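# Place cup carrier flat inside standing paper bag

## Task

Set the cup carrier inside the paper bag so it rests flat and upright on the bag's floor. The bag must end up standing on the table, open, with its whole rim facing up. Nothing may count on the robot to stay in place. At the end, release everything and move the grippers away.

## Robot and tools

ROBOT. There are two arms, left_arm and right_arm, each with a parallel two-finger gripper. All positions use one shared scene frame. The origin sits on the table surface midway between the arms, +z is up, +x reaches out over the table, and left_arm is on the +y side. The names left and right are just labels and do not match the sides of any image. On each gripper the fingers point along its own +z axis and close along its own y axis. The reported end_effector_position is the spot between the finger pads, about 1 cm behind the tips. Reported hand positions can be somewhat off, more so at long reach, and arms tend to stop a centimetre or more short of the target, usually too low.

ROW FORMAT. Every motion command uses a row of 16 plain numbers covering both arms, even when only one arm moves: left x, y, z, qw, qx, qy, qz, opening, then the same eight for right. x, y, z is an absolute target position for that gripper in metres, and qw, qx, qy, qz is an absolute target orientation as a quaternion with w first, both in the scene frame. Opening runs from -1 (closed) to +1 (fully open, 0.094 m). To hold an arm still, repeat its whole pose and opening from the last result in every row. To keep an orientation steady, send the same quaternion each time rather than copying a reported one that may have drifted.

TOOLS.
execute_actions(actions): a list of actions run in order. Each action is a table of up to 15 rows, one row per control step of 1/30 s; a shorter table repeats its last row until 15 steps pass. An empty list just returns the current state and images. An action is rejected for both arms if any target is over 0.6 m from that gripper's current position along any of the gripper's own axes. If the first action fails this check against the latest reported state, or any action is malformed, nothing runs.
move(target, speed, blocking): drives each gripper in a straight line toward its absolute pose in target (one 16-number row). Both paths finish together and last 0.5 to 10 s; longer ones are cut off at 10 s. speed is the top path speed in m/s, 0.002 to 0.5, default 0.25; rotation is capped at twice that value in rad/s. Grippers rotate the shorter way. Paths do not avoid obstacles or the other arm, grippers may lag, stray, or overshoot the speed, especially with a nearly straight arm. The opening is applied at the start. Faster contact hits harder, and aiming further past a contact presses harder. With blocking=false a result comes back after 0.5 s while motion continues; until an end is reported, other moves and execute_actions are refused, so use wait or stop.
wait(seconds): 0 to 10 s; arms keep their last command; returns early if a running move ends.
stop(): brakes a running move; needs room to brake, more at higher speed. The fingers are not stopped.
zoom_image(camera, region): a closer look at part of the latest image from cam_high, cam_left_wrist or cam_right_wrist; region is [x0, y0, x1, y1] in pixels with (0,0) top-left, at most 504 by 504.
finished_scene(scene): ends the current scene, given its number, after the last command is held; irreversible, and its result reports success and the next task.

CONTROL DETAILS. Each step, the commanded pose is clipped to within 70 mm and 16 degrees of the measured pose, then damped inverse kinematics drives the joints, favouring position over orientation. A distant target may need several actions; after an action an arm stops at its last clipped pose, so send the remainder next. Elbows stop just short of straight. Joint ranges in rad: waist -2.618 to 3.054, shoulder 0.000 to 3.142, elbow 0.000 to 3.142, wrist pitch -1.571 to 1.571, wrist yaw -1.571 to 1.571, wrist roll -2.094 to 2.094.

RESULTS. The state line lists left_arm and right_arm poses. Hand target lines give the pose each controller is currently heading for. grip_measured shows finger opening on the command scale; the last Joint positions value is the opening in metres; each gripper can read up to about 1 mm off. To grip, command roughly 0.03 below grip_measured (less for a lighter hold). Pad force is about 50 to 62 N, lower on thin parts under about 2 mm. A pose unreachable line means the clearance check altered or blocked that arm's command. The move: line states how it ended: done, off_target, moving, held (a check blocked the final step) or fault, plus limits such as paced (target was clipped) or held (steps were blocked; the arm may then jump faster than speed). Distances to each pose are also given. If only one arm is named, the other finished normally. FAULT lines mark arm stops.

CAMERAS. cam_high (fixed overhead, 504x504) and two fisheye wrist cameras cam_left_wrist and cam_right_wrist (504x504), with calibration given in OpenCV form; they can be a little off.

HEAT. Holding loads warms motors. MOTOR HOT appears at 75 °C; at 90 °C that arm halts for 10 s; at 100 °C it goes limp and drops. Avoid long heavy holds.

AVOID. Knocking rigid objects off the table (fails the task), collisions or hard pressing between arms, drops, slams and hard pushes. Expect occasional brief tugs on held parts or pushes on loose objects. Prefer smooth, quick, low-effort motion.

Each tool is called after "Call:" by a JSON object that holds its "method" and its "body", one argument or row to a line.

## Session

Call:
{"method": "execute_actions", "body": {
  "actions": []
}}

Scene clock: 0.00 s.
left_arm: end_effector_position=(+0.6682, +0.3267, +0.1779) grip_measured=+1.000 end_effector_quat_wxyz=(+0.732, +0.217, +0.623, +0.168) | right_arm: end_effector_position=(+0.3978, -0.5686, +0.1249) grip_measured=+1.000 end_effector_quat_wxyz=(+0.409, +0.530, +0.598, +0.440)
Joint positions: left_arm=[0.123 2.436 1.586 0.985 0.311 0.519 0.094] | right_arm=[-1.046  1.952  1.088  0.221 -1.091  0.961  0.094]
Joint velocities: left_arm=[ 0.017  0.002 -0.007 -0.037 -0.007 -0.037  0.   ] | right_arm=[-0.002  0.007  0.007 -0.022 -0.066 -0.022  0.   ]
Hand target (left_arm): +0.669, +0.327, +0.178; +0.731, +0.215, +0.626, +0.165
Hand target (right_arm): +0.399, -0.570, +0.133; +0.419, +0.519, +0.602, +0.439
camera_calibration (this result's frames):
cam_left_wrist: T_world_to_cam=[[-0.00401926, -0.785812, -0.618453, 0.3779], [-0.520833, 0.529595, -0.669524, 0.329535], [0.853649, 0.319419, -0.411405, -0.502218], [0, 0, 0, 1]] pos_world=[0.601869, 0.282856, 0.24773]
cam_right_wrist: T_world_to_cam=[[-0.249049, -0.0653188, -0.966286, 0.180132], [-0.544601, 0.834483, 0.0839551, 0.724319], [0.800865, 0.547149, -0.243399, 0.140032], [0, 0, 0, 1]] pos_world=[0.32718, -0.669284, 0.147333]

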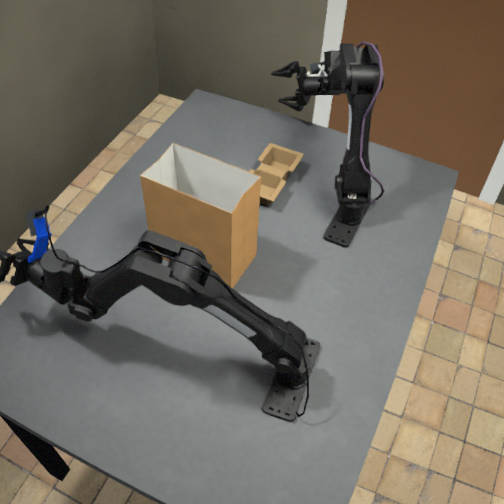

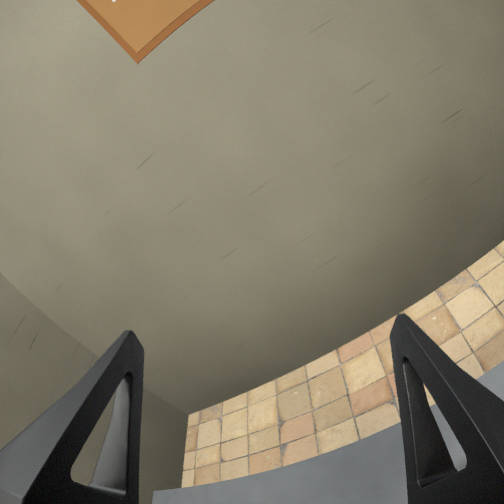

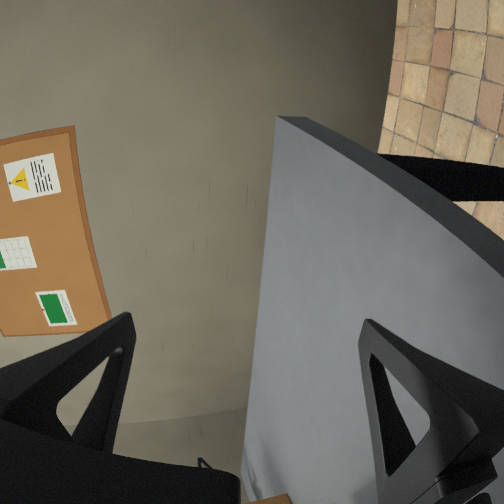

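Call:
{"method": "zoom_image", "body": {
  "camera": "cam_high",
  "region": [130, 130, 320, 300]
}}

Region (130, 130, 320, 300) of cam_high's 504x504 image, scaled by 2.653, with more detail than that image has; it fills the top 451 rows of this view, and the rest is white.

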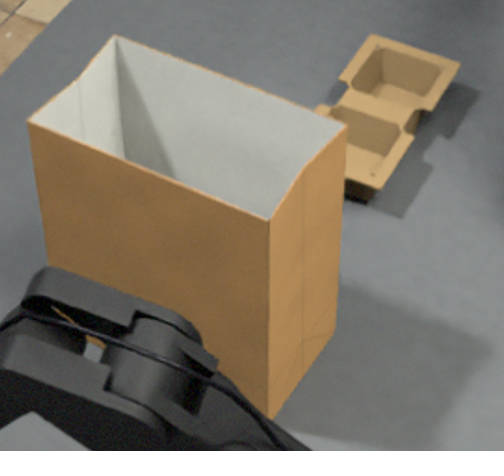

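Call:
{"method": "move", "body": {
  "target": [0.257,0.165,0.05,0.3536,0.6124,0.6124,-0.3536,-1, 0.306,-0.277,0.13,0.0611,0.7106,0.6982,-0.0622,1],
  "speed": 0.3
}}

Scene clock: 74.97 s.
left_arm: end_effector_position=(+0.2527, +0.1643, +0.0475) grip_measured=-0.993 end_effector_quat_wxyz=(+0.344, +0.611, +0.625, -0.344) | right_arm: end_effector_position=(+0.2990, -0.2774, +0.1193) grip_measured=+1.000 end_effector_quat_wxyz=(+0.051, +0.716, +0.694, -0.057)
Joint positions: left_arm=[ 0.198  1.854  0.895 -1.014  0.96   2.039  0.   ] | right_arm=[ 0.032  1.504  1.199 -1.276  0.152  1.601  0.094]
Joint velocities: left_arm=[-0.012  0.007 -0.007  0.037 -0.051 -0.007  0.001] | right_arm=[-0.002 -0.002 -0.012 -0.022 -0.022 -0.007  0.   ]
Hand target (left_arm): +0.255, +0.162, +0.049; +0.345, +0.612, +0.620, -0.350
Hand target (right_arm): +0.304, -0.280, +0.126; +0.061, +0.716, +0.693, -0.061
Off the commanded pose (left_arm): 0.005 m, 2 deg.
Off the commanded pose (right_arm): 0.013 m, 2 deg.
move: off_target (right_arm)
camera_calibration (this result's frames):
cam_left_wrist: T_world_to_cam=[[-0.995343, 0.0410847, -0.087207, 0.257411], [0.0648546, 0.95469, -0.290451, -0.123999], [0.0713226, -0.294754, -0.952908, 0.174979], [0, 0, 0, 1]] pos_world=[0.251774, 0.159381, 0.153171]
cam_right_wrist: T_world_to_cam=[[-0.999843, 0.00993333, -0.0146453, 0.300939], [0.00459011, 0.944846, 0.327483, 0.265385], [0.0170905, 0.327365, -0.944744, 0.315542], [0, 0, 0, 1]] pos_world=[0.294281, -0.357035, 0.215604]

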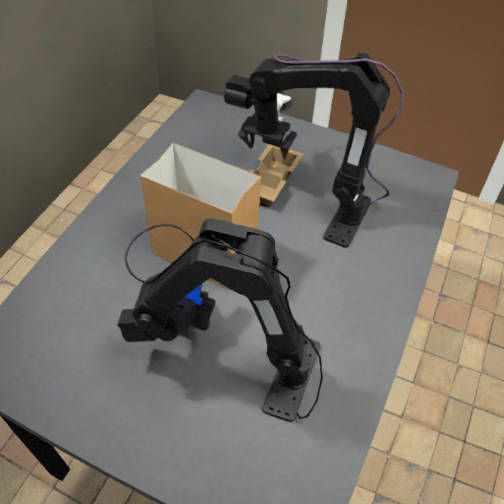

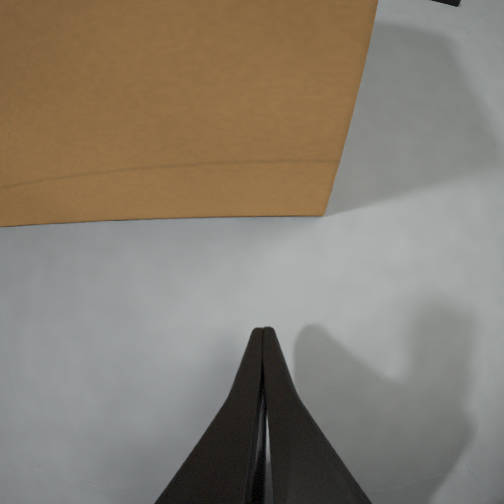

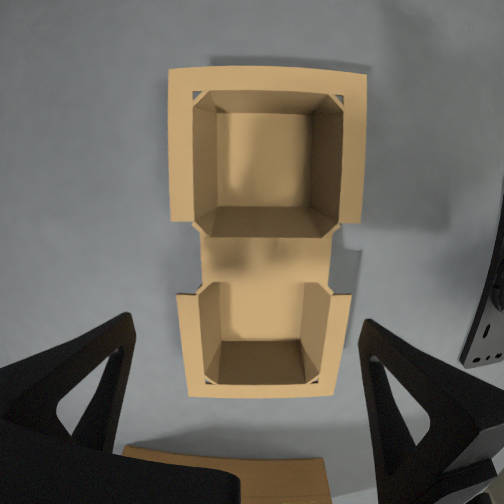

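Call:
{"method": "move", "body": {
  "target": [0.245,0.125,0.036,0.4815,0.4640,0.6627,-0.3372,-1, 0.288,-0.290,0.068,0.0611,0.7106,0.6982,-0.0622,1],
  "speed": 0.15
}}

Scene clock: 101.73 s.
left_arm: end_effector_position=(+0.2521, +0.1295, +0.0309) grip_measured=-0.993 end_effector_quat_wxyz=(+0.481, +0.466, +0.666, -0.329) | right_arm: end_effector_position=(+0.2917, -0.2844, +0.0680) grip_measured=+1.000 end_effector_quat_wxyz=(+0.053, +0.710, +0.700, -0.056)
Joint positions: left_arm=[0.14  1.708 0.345 0.182 1.217 1.167 0.   ] | right_arm=[ 0.006  1.504  0.992 -1.06   0.155  1.557  0.094]
Joint velocities: left_arm=[-0.007 -0.022 -0.007  0.007 -0.022 -0.095 -0.001] | right_arm=[-0.017 -0.007 -0.017 -0.007 -0.051 -0.007  0.   ]
Hand target (left_arm): +0.246, +0.125, +0.034; +0.482, +0.463, +0.662, -0.339
Hand target (right_arm): +0.288, -0.290, +0.068; +0.061, +0.711, +0.698, -0.062
Off the commanded pose (left_arm): 0.010 m, 1 deg.
Off the commanded pose (right_arm): 0.007 m, 1 deg.
move: done
camera_calibration (this result's frames):
cam_left_wrist: T_world_to_cam=[[-0.941908, -0.315008, -0.116529, 0.290328], [-0.218885, 0.838861, -0.498399, -0.0025788], [0.254751, -0.44394, -0.859081, 0.119123], [0, 0, 0, 1]] pos_world=[0.242551, 0.146502, 0.134883]
cam_right_wrist: T_world_to_cam=[[-0.999836, -0.00715618, -0.0166657, 0.288184], [-0.0121826, 0.945705, 0.324798, 0.294103], [0.0134366, 0.324948, -0.945637, 0.269964], [0, 0, 0, 1]] pos_world=[0.288092, -0.363796, 0.164566]

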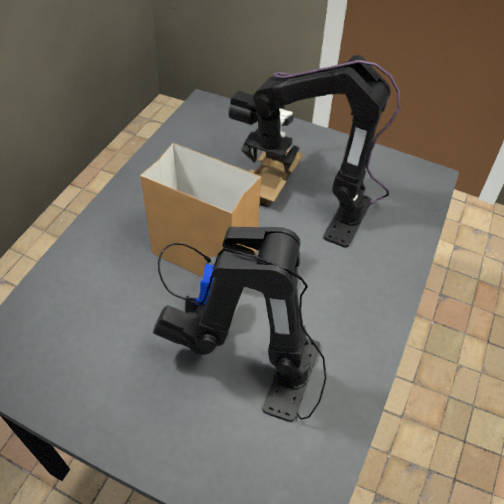

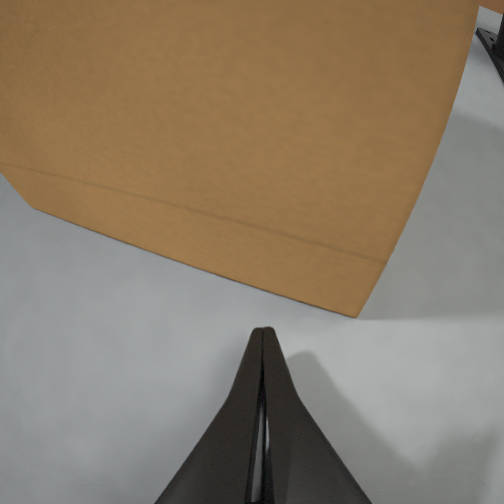

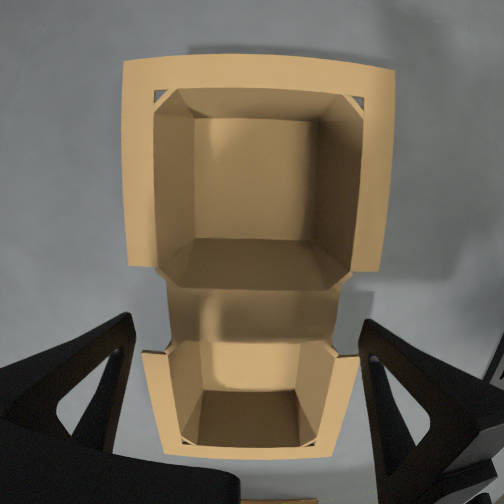

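Call:
{"method": "execute_actions", "body": {
  "actions": []
}}

Scene clock: 114.07 s.
left_arm: end_effector_position=(+0.2528, +0.1296, +0.0311) grip_measured=-0.993 end_effector_quat_wxyz=(+0.482, +0.465, +0.666, -0.329) | right_arm: end_effector_position=(+0.2918, -0.2844, +0.0680) grip_measured=+1.000 end_effector_quat_wxyz=(+0.053, +0.710, +0.700, -0.056)
Joint positions: left_arm=[0.14  1.708 0.345 0.188 1.217 1.162 0.   ] | right_arm=[ 0.006  1.504  0.992 -1.06   0.155  1.557  0.094]
Joint velocities: left_arm=[ 0.002  0.002  0.007  0.037 -0.051  0.037 -0.   ] | right_arm=[-0.002  0.007  0.002 -0.022 -0.022 -0.022  0.   ]
Hand target (left_arm): +0.246, +0.125, +0.034; +0.482, +0.463, +0.662, -0.339
Hand target (right_arm): +0.288, -0.290, +0.068; +0.061, +0.711, +0.698, -0.062
Off the commanded pose (left_arm): 0.010 m, 1 deg.
Off the commanded pose (right_arm): 0.007 m, 1 deg.
camera_calibration (this result's frames):
cam_left_wrist: T_world_to_cam=[[-0.941181, -0.316528, -0.118272, 0.291125], [-0.219251, 0.838393, -0.499025, -0.00224271], [0.257114, -0.443741, -0.858479, 0.11862], [0, 0, 0, 1]] pos_world=[0.243011, 0.146666, 0.135145]
cam_right_wrist: T_world_to_cam=[[-0.999829, -0.00715635, -0.0170469, 0.288302], [-0.0123065, 0.945708, 0.324783, 0.294145], [0.0137972, 0.324938, -0.945635, 0.269855], [0, 0, 0, 1]] pos_world=[0.28815, -0.363798, 0.164565]

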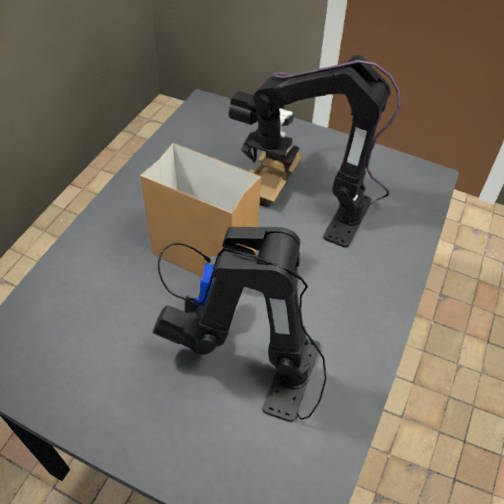

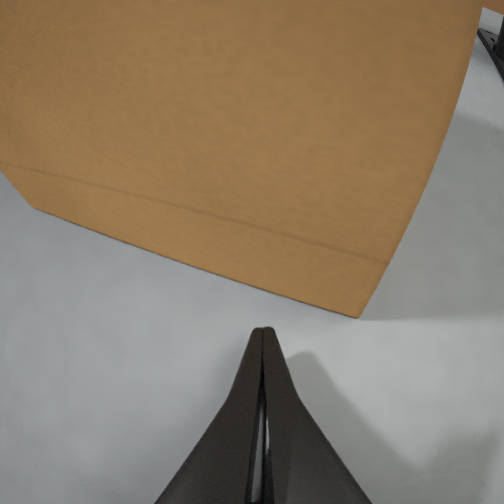

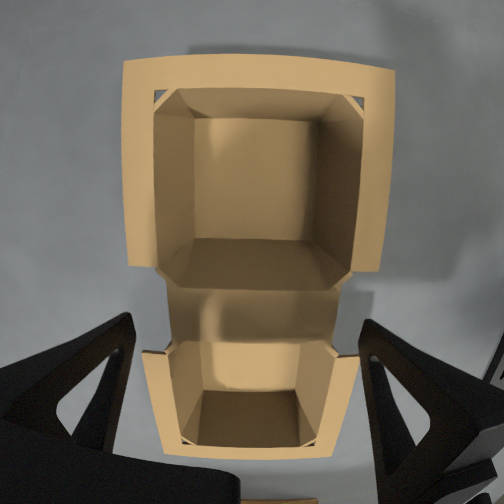

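Call:
{"method": "zoom_image", "body": {
  "camera": "cam_high",
  "region": [110, 120, 330, 360]
}}

Region (110, 120, 330, 360) of cam_high's 504x504 image, scaled by 2.100, with more detail than that image has; it fills the left 462 columns of this view, and the rest is white.

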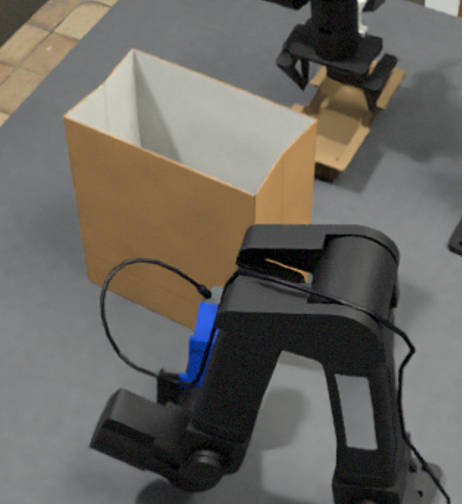

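Call:
{"method": "move", "body": {
  "target": [0.247,0.062,0.038,0.4815,0.4640,0.6627,-0.3372,-1, 0.284,-0.296,0.062,0.0611,0.7106,0.6982,-0.0622,1],
  "speed": 0.04
}}

Scene clock: 133.53 s.
left_arm: end_effector_position=(+0.2567, +0.0646, +0.0456) grip_measured=-0.993 end_effector_quat_wxyz=(+0.497, +0.470, +0.654, -0.324) | right_arm: end_effector_position=(+0.2874, -0.2904, +0.0602) grip_measured=+1.000 end_effector_quat_wxyz=(+0.050, +0.709, +0.700, -0.059)
Joint positions: left_arm=[-0.197  1.728  0.203  0.938  1.006  0.557  0.   ] | right_arm=[-0.019  1.504  0.96  -1.032  0.155  1.531  0.094]
Joint velocities: left_arm=[-0.002 -0.002 -0.017 -0.022  0.081 -0.022 -0.001] | right_arm=[ 0.002 -0.012  0.002 -0.066  0.037 -0.022  0.   ]
Hand target (left_arm): +0.248, +0.063, +0.038; +0.482, +0.464, +0.663, -0.336
Hand target (right_arm): +0.284, -0.296, +0.062; +0.061, +0.711, +0.698, -0.062
Off the commanded pose (left_arm): 0.013 m, 3 deg.
Off the commanded pose (right_arm): 0.007 m, 1 deg.
move: off_target (left_arm)
camera_calibration (this result's frames):
cam_left_wrist: T_world_to_cam=[[-0.937131, -0.314765, -0.150693, 0.276251], [-0.196849, 0.833345, -0.516514, 0.0557734], [0.28816, -0.454378, -0.842914, 0.0931948], [0, 0, 0, 1]] pos_world=[0.243008, 0.0828215, 0.148992]
cam_right_wrist: T_world_to_cam=[[-0.999938, -0.00722061, -0.00847378, 0.283248], [-0.00958454, 0.945569, 0.325281, 0.3015], [0.00566381, 0.325342, -0.945579, 0.26692], [0, 0, 0, 1]] pos_world=[0.284608, -0.369884, 0.156722]

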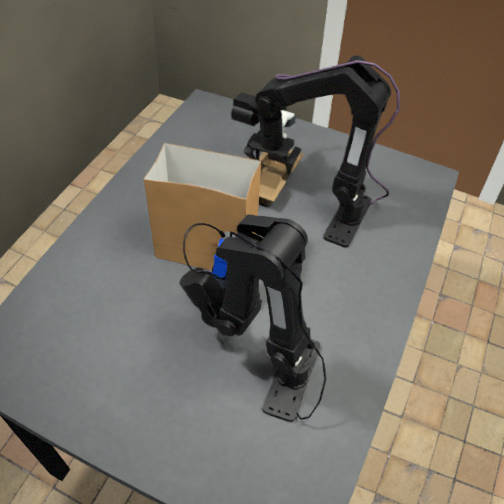

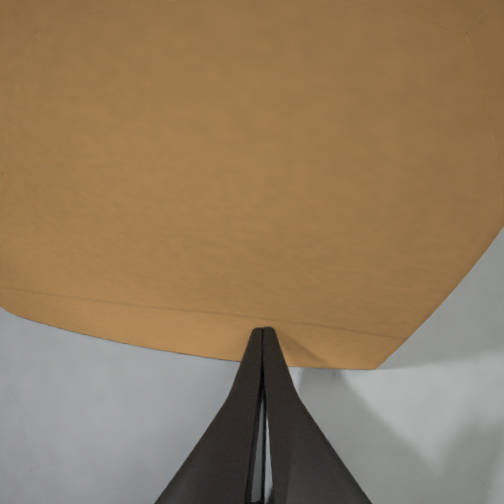

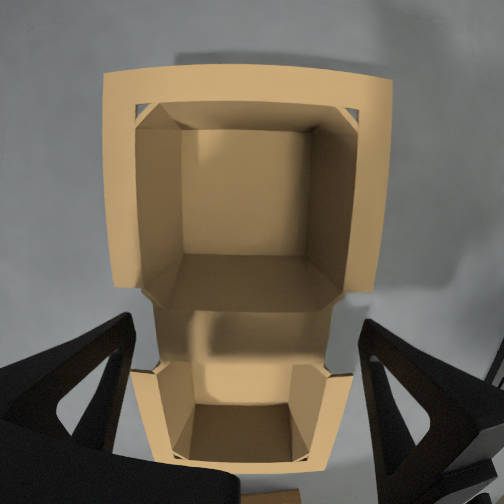

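Call:
{"method": "move", "body": {
  "target": [0.262,0.005,0.034,0.4815,0.4640,0.6627,-0.3372,-1, 0.285,-0.297,0.031,0.0611,0.7106,0.6982,-0.0622,1],
  "speed": 0.04
}}

Scene clock: 153.33 s.
left_arm: end_effector_position=(+0.2579, +0.0097, +0.0346) grip_measured=-0.993 end_effector_quat_wxyz=(+0.481, +0.467, +0.663, -0.335) | right_arm: end_effector_position=(+0.2901, -0.2916, +0.0369) grip_measured=+1.000 end_effector_quat_wxyz=(+0.062, +0.710, +0.699, -0.048)
Joint positions: left_arm=[-0.457  1.88   0.25   1.168  0.789  0.345  0.   ] | right_arm=[-0.024  1.518  0.874 -0.9    0.154  1.527  0.094]
Joint velocities: left_arm=[-0.002  0.002 -0.017  0.051 -0.022  0.095 -0.   ] | right_arm=[-0.007 -0.007  0.007 -0.037  0.066 -0.007  0.   ]
Hand target (left_arm): +0.263, +0.006, +0.035; +0.481, +0.464, +0.663, -0.336
Hand target (right_arm): +0.285, -0.297, +0.031; +0.061, +0.711, +0.698, -0.062
Off the commanded pose (left_arm): 0.006 m, 0 deg.
Off the commanded pose (right_arm): 0.010 m, 2 deg.
move: done
camera_calibration (this result's frames):
cam_left_wrist: T_world_to_cam=[[-0.944992, -0.307112, -0.112568, 0.259005], [-0.211999, 0.837144, -0.504228, 0.0995023], [0.24909, -0.452627, -0.856203, 0.0691095], [0, 0, 0, 1]] pos_world=[0.248638, 0.0275267, 0.138499]
cam_right_wrist: T_world_to_cam=[[-0.999167, -0.00682276, -0.0402245, 0.286838], [-0.0194963, 0.945911, 0.323841, 0.313193], [0.0358393, 0.324355, -0.945256, 0.236212], [0, 0, 0, 1]] pos_world=[0.28424, -0.370912, 0.133394]

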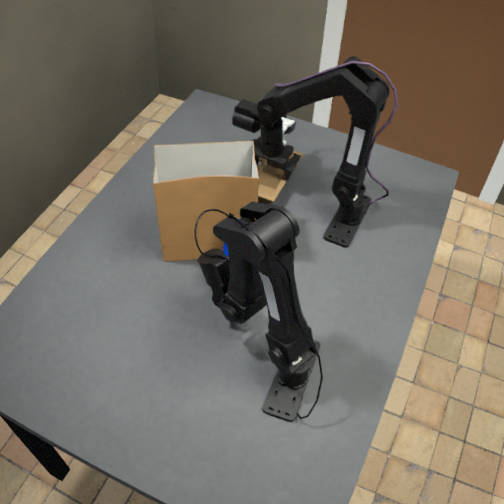

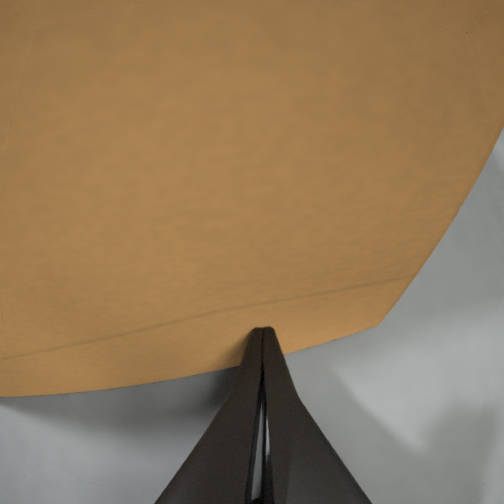

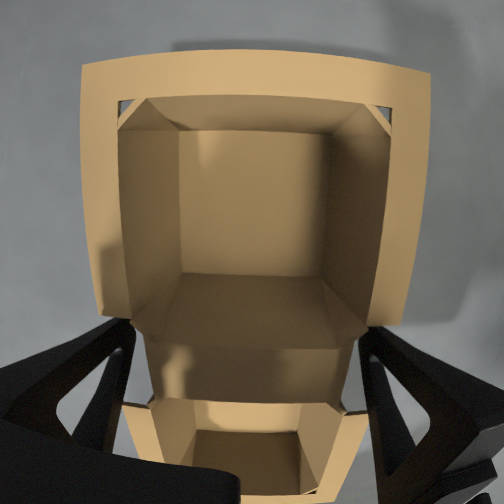

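Call:
{"method": "move", "body": {
  "target": [0.225,0.13,0.06,0.4815,0.4640,0.6627,-0.3372,-1, 0.285,-0.297,0.031,0.0611,0.7106,0.6982,-0.0622,0.62],
  "speed": 0.12
}}

Scene clock: 162.43 s.
left_arm: end_effector_position=(+0.2208, +0.1265, +0.0571) grip_measured=-0.993 end_effector_quat_wxyz=(+0.482, +0.466, +0.663, -0.332) | right_arm: end_effector_position=(+0.2909, -0.2913, +0.0369) grip_measured=+0.622 end_effector_quat_wxyz=(+0.062, +0.711, +0.699, -0.047)
Joint positions: left_arm=[ 0.167  1.448  0.289 -0.103  1.234  1.253  0.   ] | right_arm=[-0.024  1.518  0.874 -0.897  0.153  1.527  0.076]
Joint velocities: left_arm=[-0.007 -0.002 -0.002 -0.125  0.037  0.007  0.   ] | right_arm=[ 0.007  0.002 -0.002  0.037 -0.007  0.007  0.   ]
Hand target (left_arm): +0.224, +0.128, +0.059; +0.482, +0.463, +0.663, -0.338
Hand target (right_arm): +0.285, -0.297, +0.031; +0.061, +0.711, +0.698, -0.062
Off the commanded pose (left_arm): 0.006 m, 1 deg.
Off the commanded pose (right_arm): 0.010 m, 2 deg.
move: done
camera_calibration (this result's frames):
cam_left_wrist: T_world_to_cam=[[-0.943632, -0.310158, -0.115591, 0.262655], [-0.213615, 0.837407, -0.503108, 0.0054197], [0.25284, -0.450057, -0.856458, 0.149341], [0, 0, 0, 1]] pos_world=[0.211248, 0.144138, 0.160992]
cam_right_wrist: T_world_to_cam=[[-0.999035, -0.00680468, -0.0433897, 0.287694], [-0.0205722, 0.945349, 0.325412, 0.313033], [0.038804, 0.32599, -0.944576, 0.235649], [0, 0, 0, 1]] pos_world=[0.284712, -0.370787, 0.133206]

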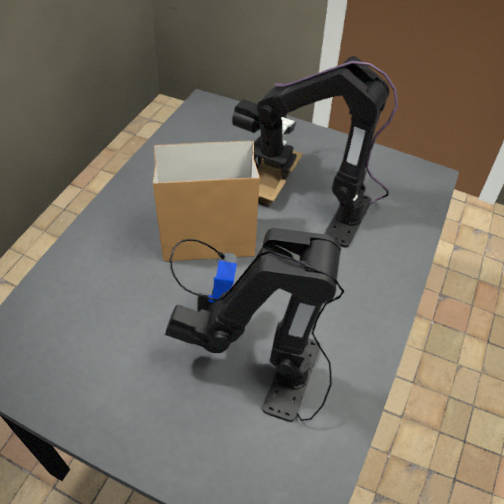

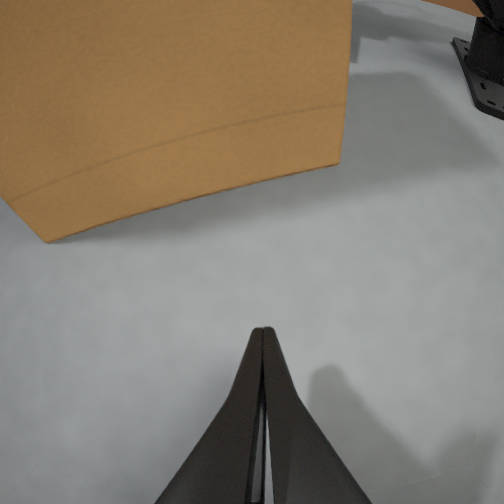

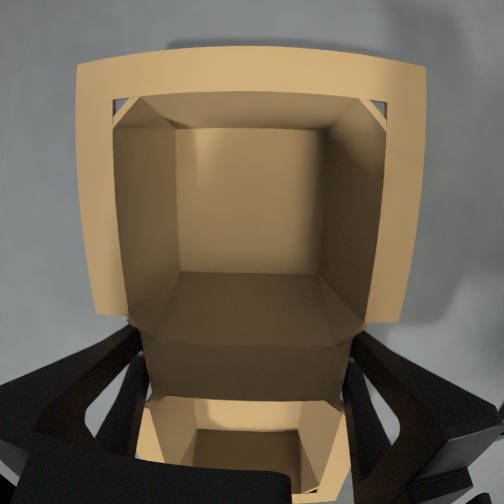

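Call:
{"method": "zoom_image", "body": {
  "camera": "cam_high",
  "region": [140, 130, 280, 270]
}}

Call:
{"method": "execute_actions", "body": {
  "actions": [
    [[0.224,0.128,0.059,0.4815,0.4640,0.6627,-0.3372,-1, 0.286,-0.296,0.032,0.0611,0.7106,0.6982,-0.0622,0.56]]
  ]
}}

Region (140, 130, 280, 270) of cam_high's 504x504 image, scaled by 3.600, with more detail than that image has.

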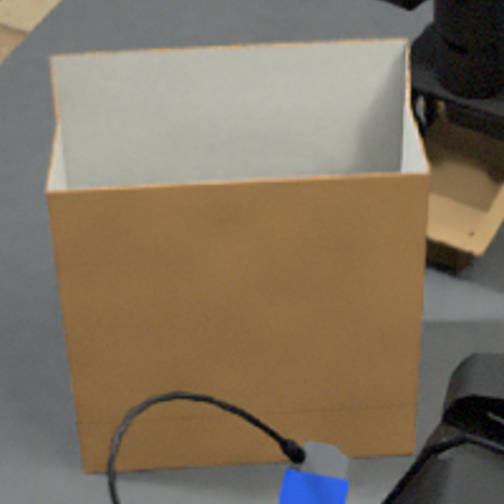

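Scene clock: 166.63 s.
left_arm: end_effector_position=(+0.2201, +0.1265, +0.0565) grip_measured=-0.993 end_effector_quat_wxyz=(+0.480, +0.467, +0.664, -0.332) | right_arm: end_effector_position=(+0.2909, -0.2915, +0.0369) grip_measured=+0.574 end_effector_quat_wxyz=(+0.063, +0.711, +0.699, -0.047)
Joint positions: left_arm=[ 0.167  1.448  0.289 -0.11   1.231  1.259  0.   ] | right_arm=[-0.024  1.518  0.874 -0.897  0.154  1.527  0.074]
Joint velocities: left_arm=[-0.007  0.007 -0.007 -0.022  0.007 -0.007 -0.   ] | right_arm=[ 0.007  0.007 -0.012 -0.022 -0.007 -0.051  0.001]
Hand target (left_arm): +0.224, +0.128, +0.059; +0.482, +0.464, +0.663, -0.337
Hand target (right_arm): +0.286, -0.296, +0.032; +0.061, +0.711, +0.698, -0.062
Off the commanded pose (left_arm): 0.005 m, 1 deg.
Off the commanded pose (right_arm): 0.008 m, 2 deg.
camera_calibration (this result's frames):
cam_left_wrist: T_world_to_cam=[[-0.944219, -0.308704, -0.114684, 0.261842], [-0.213456, 0.838895, -0.500692, 0.00465275], [0.250774, -0.448282, -0.857995, 0.149322], [0, 0, 0, 1]] pos_world=[0.210783, 0.143867, 0.160476]
cam_right_wrist: T_world_to_cam=[[-0.999038, -0.00681995, -0.0433163, 0.287675], [-0.0205184, 0.94572, 0.324333, 0.313346], [0.0387532, 0.32491, -0.944951, 0.235458], [0, 0, 0, 1]] pos_world=[0.284703, -0.370878, 0.133329]

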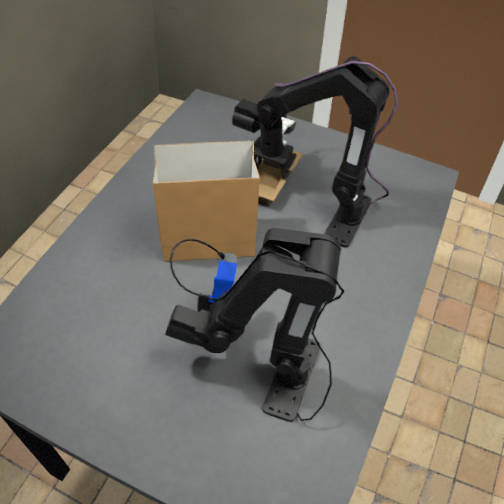

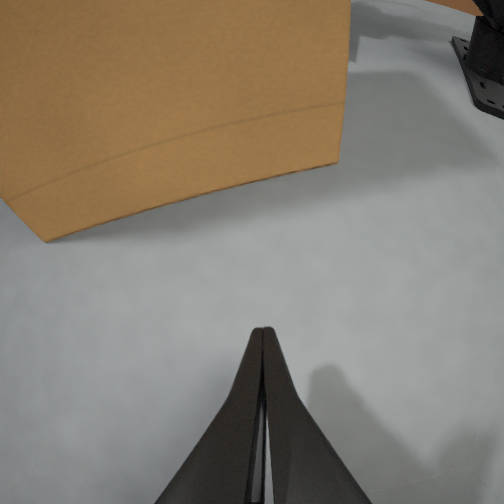

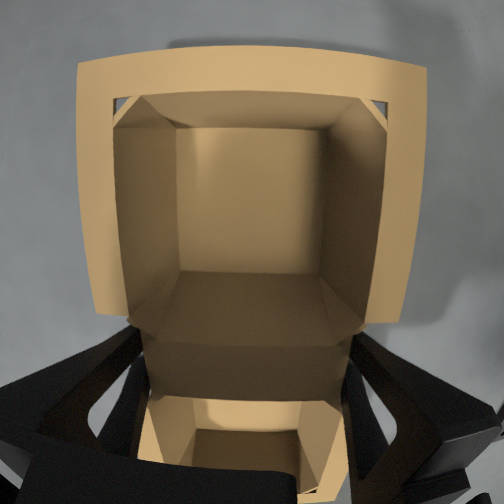

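Call:
{"method": "move", "body": {
  "target": [0.224,0.128,0.059,0.4815,0.4640,0.6627,-0.3372,-1, 0.284,-0.300,0.09,0.0611,0.7106,0.6982,-0.0622,0.54],
  "speed": 0.08
}}

Scene clock: 189.77 s.
left_arm: end_effector_position=(+0.2204, +0.1270, +0.0554) grip_measured=-0.993 end_effector_quat_wxyz=(+0.479, +0.468, +0.666, -0.330) | right_arm: end_effector_position=(+0.2776, -0.2938, +0.0755) grip_measured=+0.565 end_effector_quat_wxyz=(+0.041, +0.709, +0.701, -0.067)
Joint positions: left_arm=[ 0.167  1.448  0.289 -0.11   1.225  1.259  0.   ] | right_arm=[-0.036  1.474  0.995 -1.12   0.155  1.514  0.074]
Joint velocities: left_arm=[ 0.007 -0.007  0.007  0.051  0.051 -0.037 -0.   ] | right_arm=[ 0.007 -0.002  0.007 -0.066 -0.022 -0.095  0.001]
Hand target (left_arm): +0.224, +0.128, +0.059; +0.482, +0.464, +0.663, -0.337
Hand target (right_arm): +0.284, -0.300, +0.089; +0.062, +0.711, +0.698, -0.062
Off the commanded pose (left_arm): 0.005 m, 1 deg.
Off the commanded pose (right_arm): 0.017 m, 2 deg.
move: off_target (right_arm)
camera_calibration (this result's frames):
cam_left_wrist: T_world_to_cam=[[-0.943771, -0.309903, -0.115133, 0.262162], [-0.215973, 0.84162, -0.495006, 0.00363981], [0.250302, -0.442307, -0.861228, 0.148061], [0, 0, 0, 1]] pos_world=[0.211147, 0.14367, 0.159499]
cam_right_wrist: T_world_to_cam=[[-0.999833, -0.0070212, 0.0168999, 0.271644], [-0.00109914, 0.944845, 0.327516, 0.29683], [-0.0182673, 0.327443, -0.944694, 0.289701], [0, 0, 0, 1]] pos_world=[0.277217, -0.373411, 0.171871]

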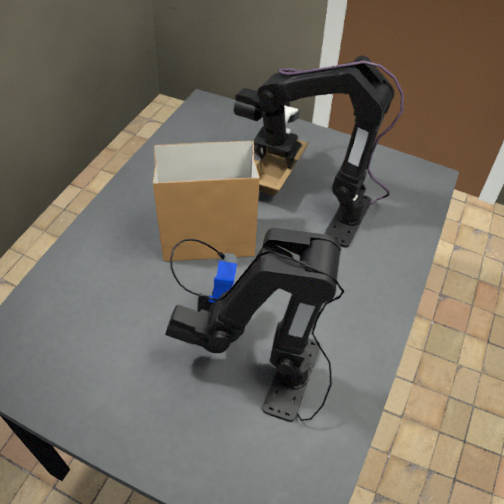

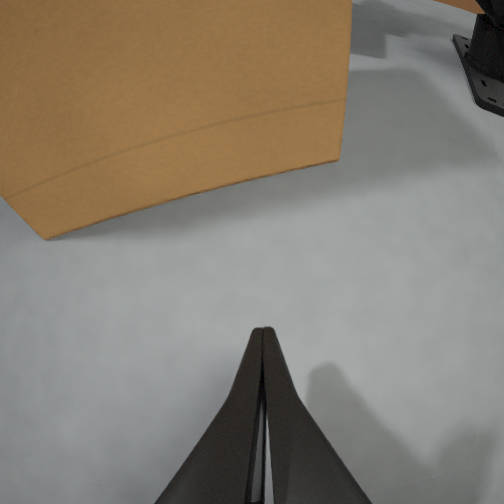

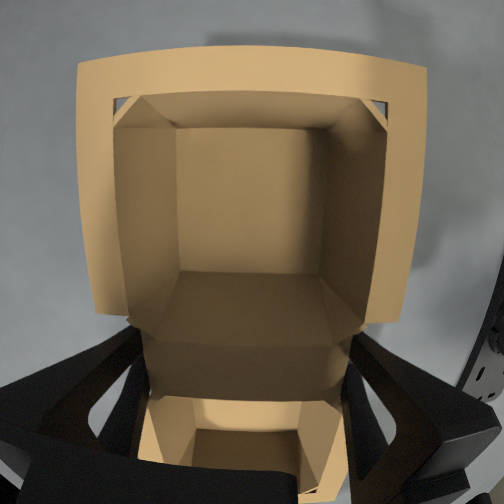

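Call:
{"method": "move", "body": {
  "target": [0.224,0.128,0.059,0.4815,0.4640,0.6627,-0.3372,-1, 0.34,-0.28,0.39,0.3904,0.0402,0.9196,-0.0170,0.535],
  "speed": 0.25
}}

Scene clock: 202.63 s.
left_arm: end_effector_position=(+0.2207, +0.1276, +0.0539) grip_measured=-0.993 end_effector_quat_wxyz=(+0.476, +0.468, +0.668, -0.327) | right_arm: end_effector_position=(+0.3367, -0.2784, +0.3808) grip_measured=+0.564 end_effector_quat_wxyz=(+0.379, +0.038, +0.925, -0.013)
Joint positions: left_arm=[ 0.167  1.448  0.289 -0.11   1.215  1.259  0.   ] | right_arm=[-0.08   1.286  1.876 -1.384 -0.026 -0.02   0.073]
Joint velocities: left_arm=[ 0.007 -0.007 -0.002  0.037  0.022  0.007 -0.   ] | right_arm=[-0.027  0.002 -0.002 -0.066 -0.066 -0.066 -0.001]
Hand target (left_arm): +0.224, +0.128, +0.059; +0.482, +0.464, +0.663, -0.337
Hand target (right_arm): +0.339, -0.280, +0.390; +0.390, +0.037, +0.920, -0.013
Off the commanded pose (left_arm): 0.006 m, 2 deg.
Off the commanded pose (right_arm): 0.010 m, 2 deg.
move: done
camera_calibration (this result's frames):
cam_left_wrist: T_world_to_cam=[[-0.943172, -0.311495, -0.115744, 0.262588], [-0.219323, 0.84519, -0.487393, 0.00230292], [0.249646, -0.43431, -0.865478, 0.146367], [0, 0, 0, 1]] pos_world=[0.211631, 0.143417, 0.158193]
cam_right_wrist: T_world_to_cam=[[-0.0520801, -0.998602, -0.00899997, -0.259579], [-0.956557, 0.0524719, -0.286785, 0.489624], [0.286856, -0.00632681, -0.957953, 0.383572], [0, 0, 0, 1]] pos_world=[0.344804, -0.282481, 0.505525]

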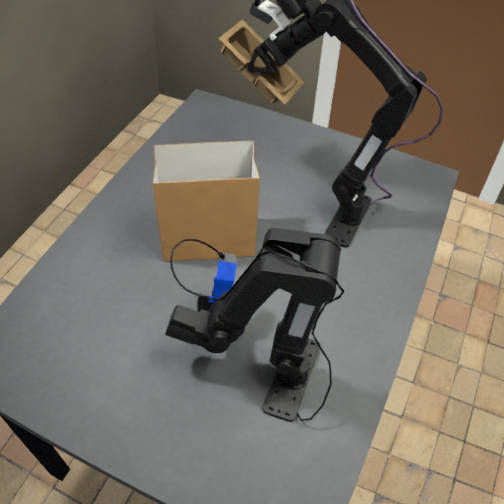

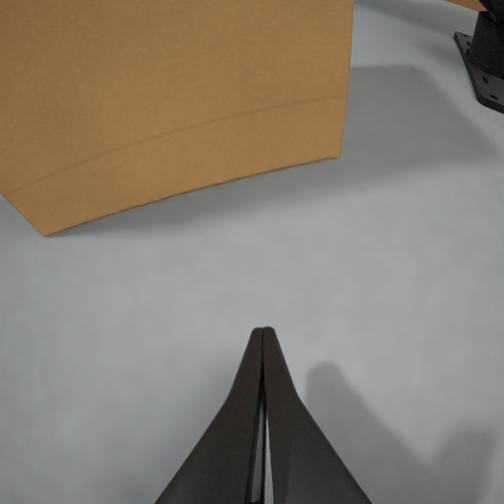

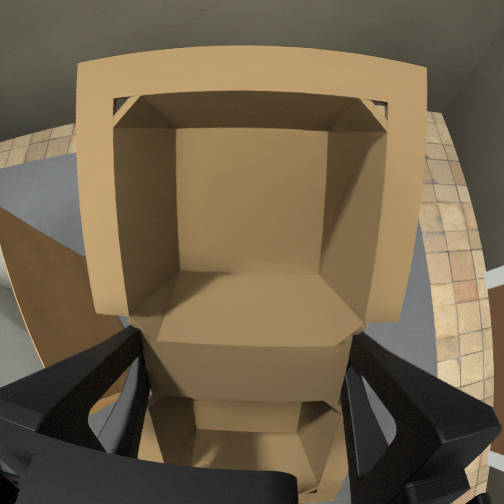

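Call:
{"method": "move", "body": {
  "target": [0.224,0.128,0.059,0.4815,0.4640,0.6627,-0.3372,-1, 0.387,-0.001,0.385,0.3852,-0.2374,0.8858,0.1032,0.535],
  "speed": 0.2
}}

Scene clock: 209.40 s.
left_arm: end_effector_position=(+0.2208, +0.1279, +0.0534) grip_measured=-0.993 end_effector_quat_wxyz=(+0.475, +0.469, +0.669, -0.326) | right_arm: end_effector_position=(+0.3863, -0.0065, +0.3738) grip_measured=+0.564 end_effector_quat_wxyz=(+0.365, -0.234, +0.896, +0.099)
Joint positions: left_arm=[ 0.167  1.448  0.289 -0.11   1.212  1.259  0.   ] | right_arm=[ 0.701  1.725  2.236 -1.311  0.103  0.113  0.073]
Joint velocities: left_arm=[-0.007 -0.012 -0.002 -0.066 -0.022  0.007 -0.001] | right_arm=[ 0.012 -0.017 -0.027  0.007  0.037 -0.007  0.   ]
Hand target (left_arm): +0.224, +0.128, +0.059; +0.482, +0.464, +0.663, -0.337
Hand target (right_arm): +0.386, -0.004, +0.387; +0.381, -0.236, +0.888, +0.106
Off the commanded pose (left_arm): 0.006 m, 2 deg.
Off the commanded pose (right_arm): 0.012 m, 3 deg.
move: off_target (right_arm)
camera_calibration (this result's frames):
cam_left_wrist: T_world_to_cam=[[-0.942947, -0.31209, -0.115978, 0.262748], [-0.220577, 0.846509, -0.484528, 0.00180563], [0.249393, -0.431302, -0.867053, 0.145729], [0, 0, 0, 1]] pos_world=[0.211812, 0.143326, 0.157703]
cam_right_wrist: T_world_to_cam=[[0.516714, -0.856107, -0.0093105, -0.204226], [-0.821792, -0.492894, -0.285856, 0.464779], [0.240134, 0.155357, -0.958227, 0.383612], [0, 0, 0, 1]] pos_world=[0.39536, -0.00534929, 0.498546]

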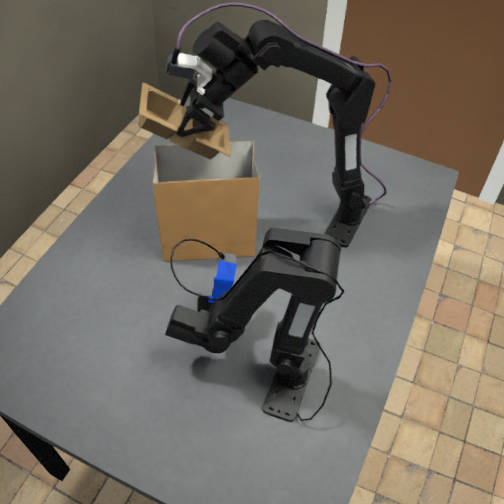

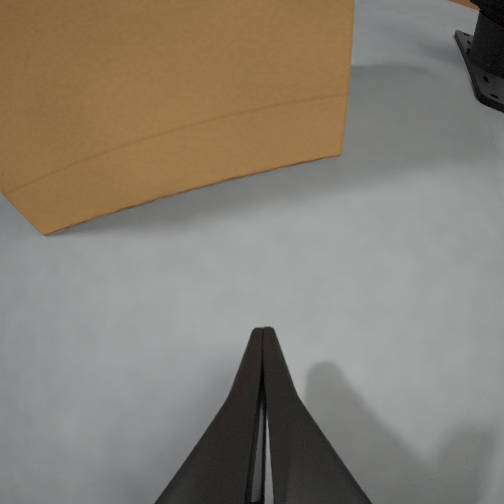

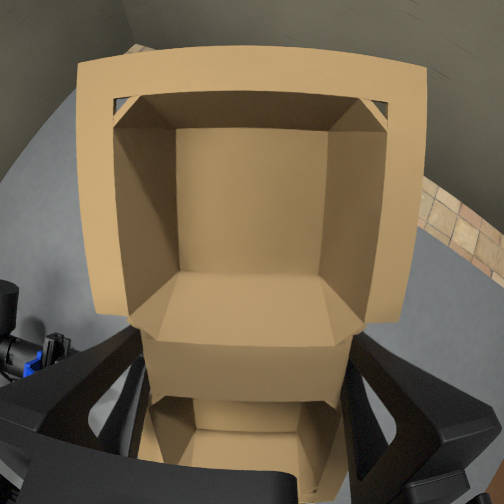

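Call:
{"method": "zoom_image", "body": {
  "camera": "cam_right_wrist",
  "region": [40, 280, 460, 504]
}}

Call:
{"method": "zoom_image", "body": {
  "camera": "cam_high",
  "region": [120, 60, 280, 220]
}}

Region (40, 280, 460, 504) of cam_right_wrist's 504x504 image, scaled by 1.200, with more detail than that image has; it fills the top 269 rows of this view, and the rest is white.

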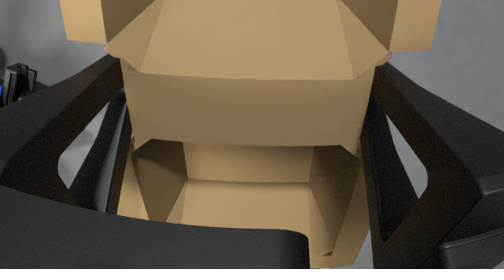

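Region (120, 60, 280, 220) of cam_high's 504x504 image, scaled by 3.150, with more detail than that image has.

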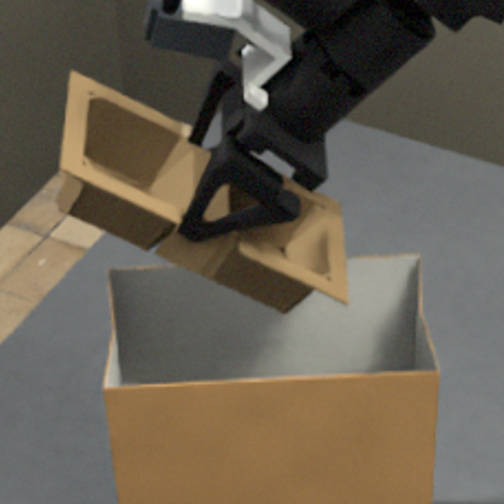

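Call:
{"method": "move", "body": {
  "target": [0.224,0.128,0.059,0.4815,0.4640,0.6627,-0.3372,-1, 0.388,-0.004,0.335,0.3696,-0.2391,0.8924,0.0991,0.535],
  "speed": 0.06
}}

Call:
{"method": "zoom_image", "body": {
  "camera": "cam_high",
  "region": [120, 60, 280, 220]
}}

Scene clock: 226.50 s.
left_arm: end_effector_position=(+0.2208, +0.1279, +0.0534) grip_measured=-0.993 end_effector_quat_wxyz=(+0.475, +0.469, +0.669, -0.326) | right_arm: end_effector_position=(+0.3910, -0.0028, +0.3237) grip_measured=+0.564 end_effector_quat_wxyz=(+0.352, -0.239, +0.900, +0.092)
Joint positions: left_arm=[ 0.167  1.448  0.289 -0.11   1.212  1.259  0.   ] | right_arm=[ 0.701  1.636  1.912 -1.108  0.103  0.109  0.073]
Joint velocities: left_arm=[ 0.007 -0.002 -0.002  0.007  0.007 -0.081 -0.   ] | right_arm=[ 0.012 -0.007 -0.002  0.051 -0.022  0.051 -0.001]
Hand target (left_arm): +0.224, +0.128, +0.059; +0.482, +0.464, +0.663, -0.337
Hand target (right_arm): +0.388, -0.004, +0.335; +0.369, -0.239, +0.893, +0.099
Off the commanded pose (left_arm): 0.006 m, 2 deg.
Off the commanded pose (right_arm): 0.012 m, 2 deg.
move: off_target (right_arm)
camera_calibration (this result's frames):
cam_left_wrist: T_world_to_cam=[[-0.942947, -0.31209, -0.115978, 0.262748], [-0.220577, 0.846509, -0.484528, 0.00180563], [0.249393, -0.431302, -0.867053, 0.145729], [0, 0, 0, 1]] pos_world=[0.211812, 0.143326, 0.157703]
cam_right_wrist: T_world_to_cam=[[0.519418, -0.854517, -0.0023717, -0.207248], [-0.826299, -0.501555, -0.256266, 0.448303], [0.217794, 0.135069, -0.966603, 0.345213], [0, 0, 0, 1]] pos_world=[0.402895, 0.00112415, 0.448077]

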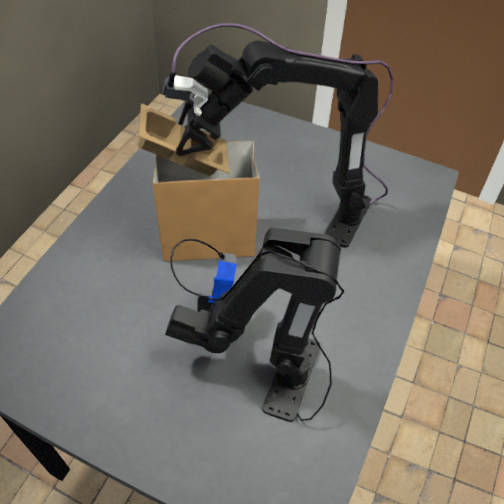

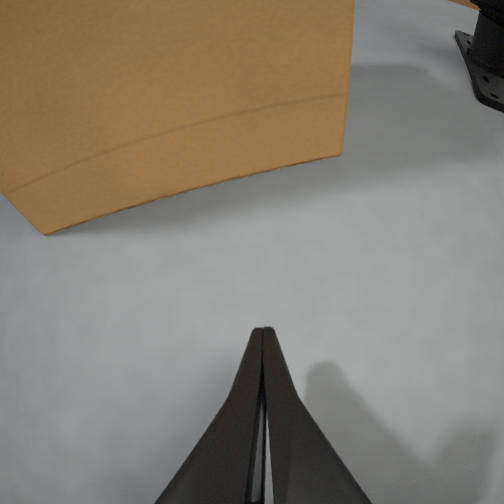

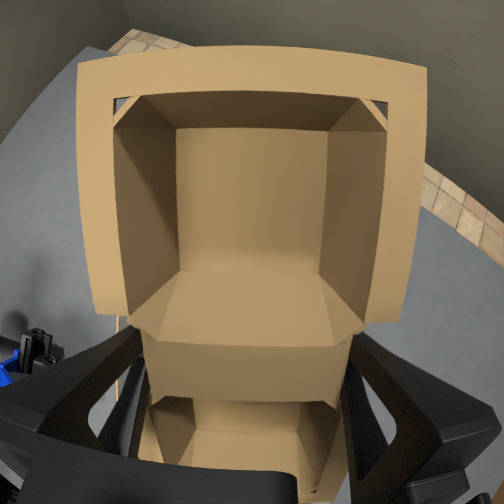

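Region (120, 60, 280, 220) of cam_high's 504x504 image, scaled by 3.150, with more detail than that image has.

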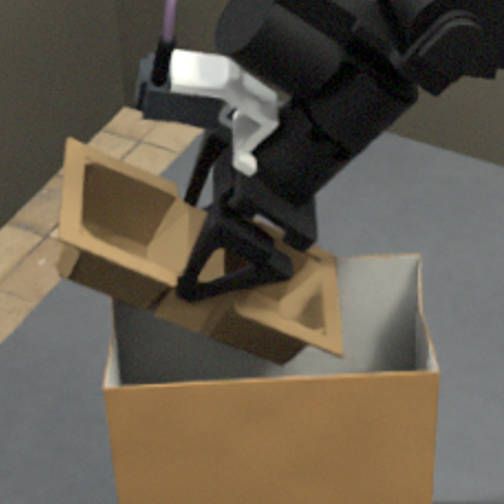

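Call:
{"method": "zoom_image", "body": {
  "camera": "cam_right_wrist",
  "region": [60, 290, 440, 504]
}}

Region (60, 290, 440, 504) of cam_right_wrist's 504x504 image, scaled by 1.326, with more detail than that image has; it fills the top 284 rows of this view, and the rest is white.

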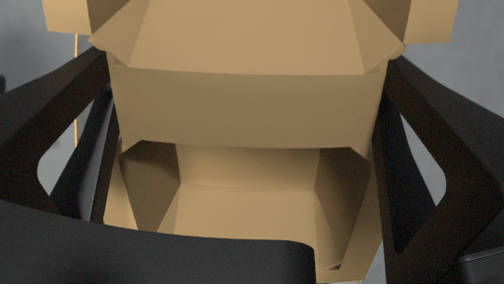

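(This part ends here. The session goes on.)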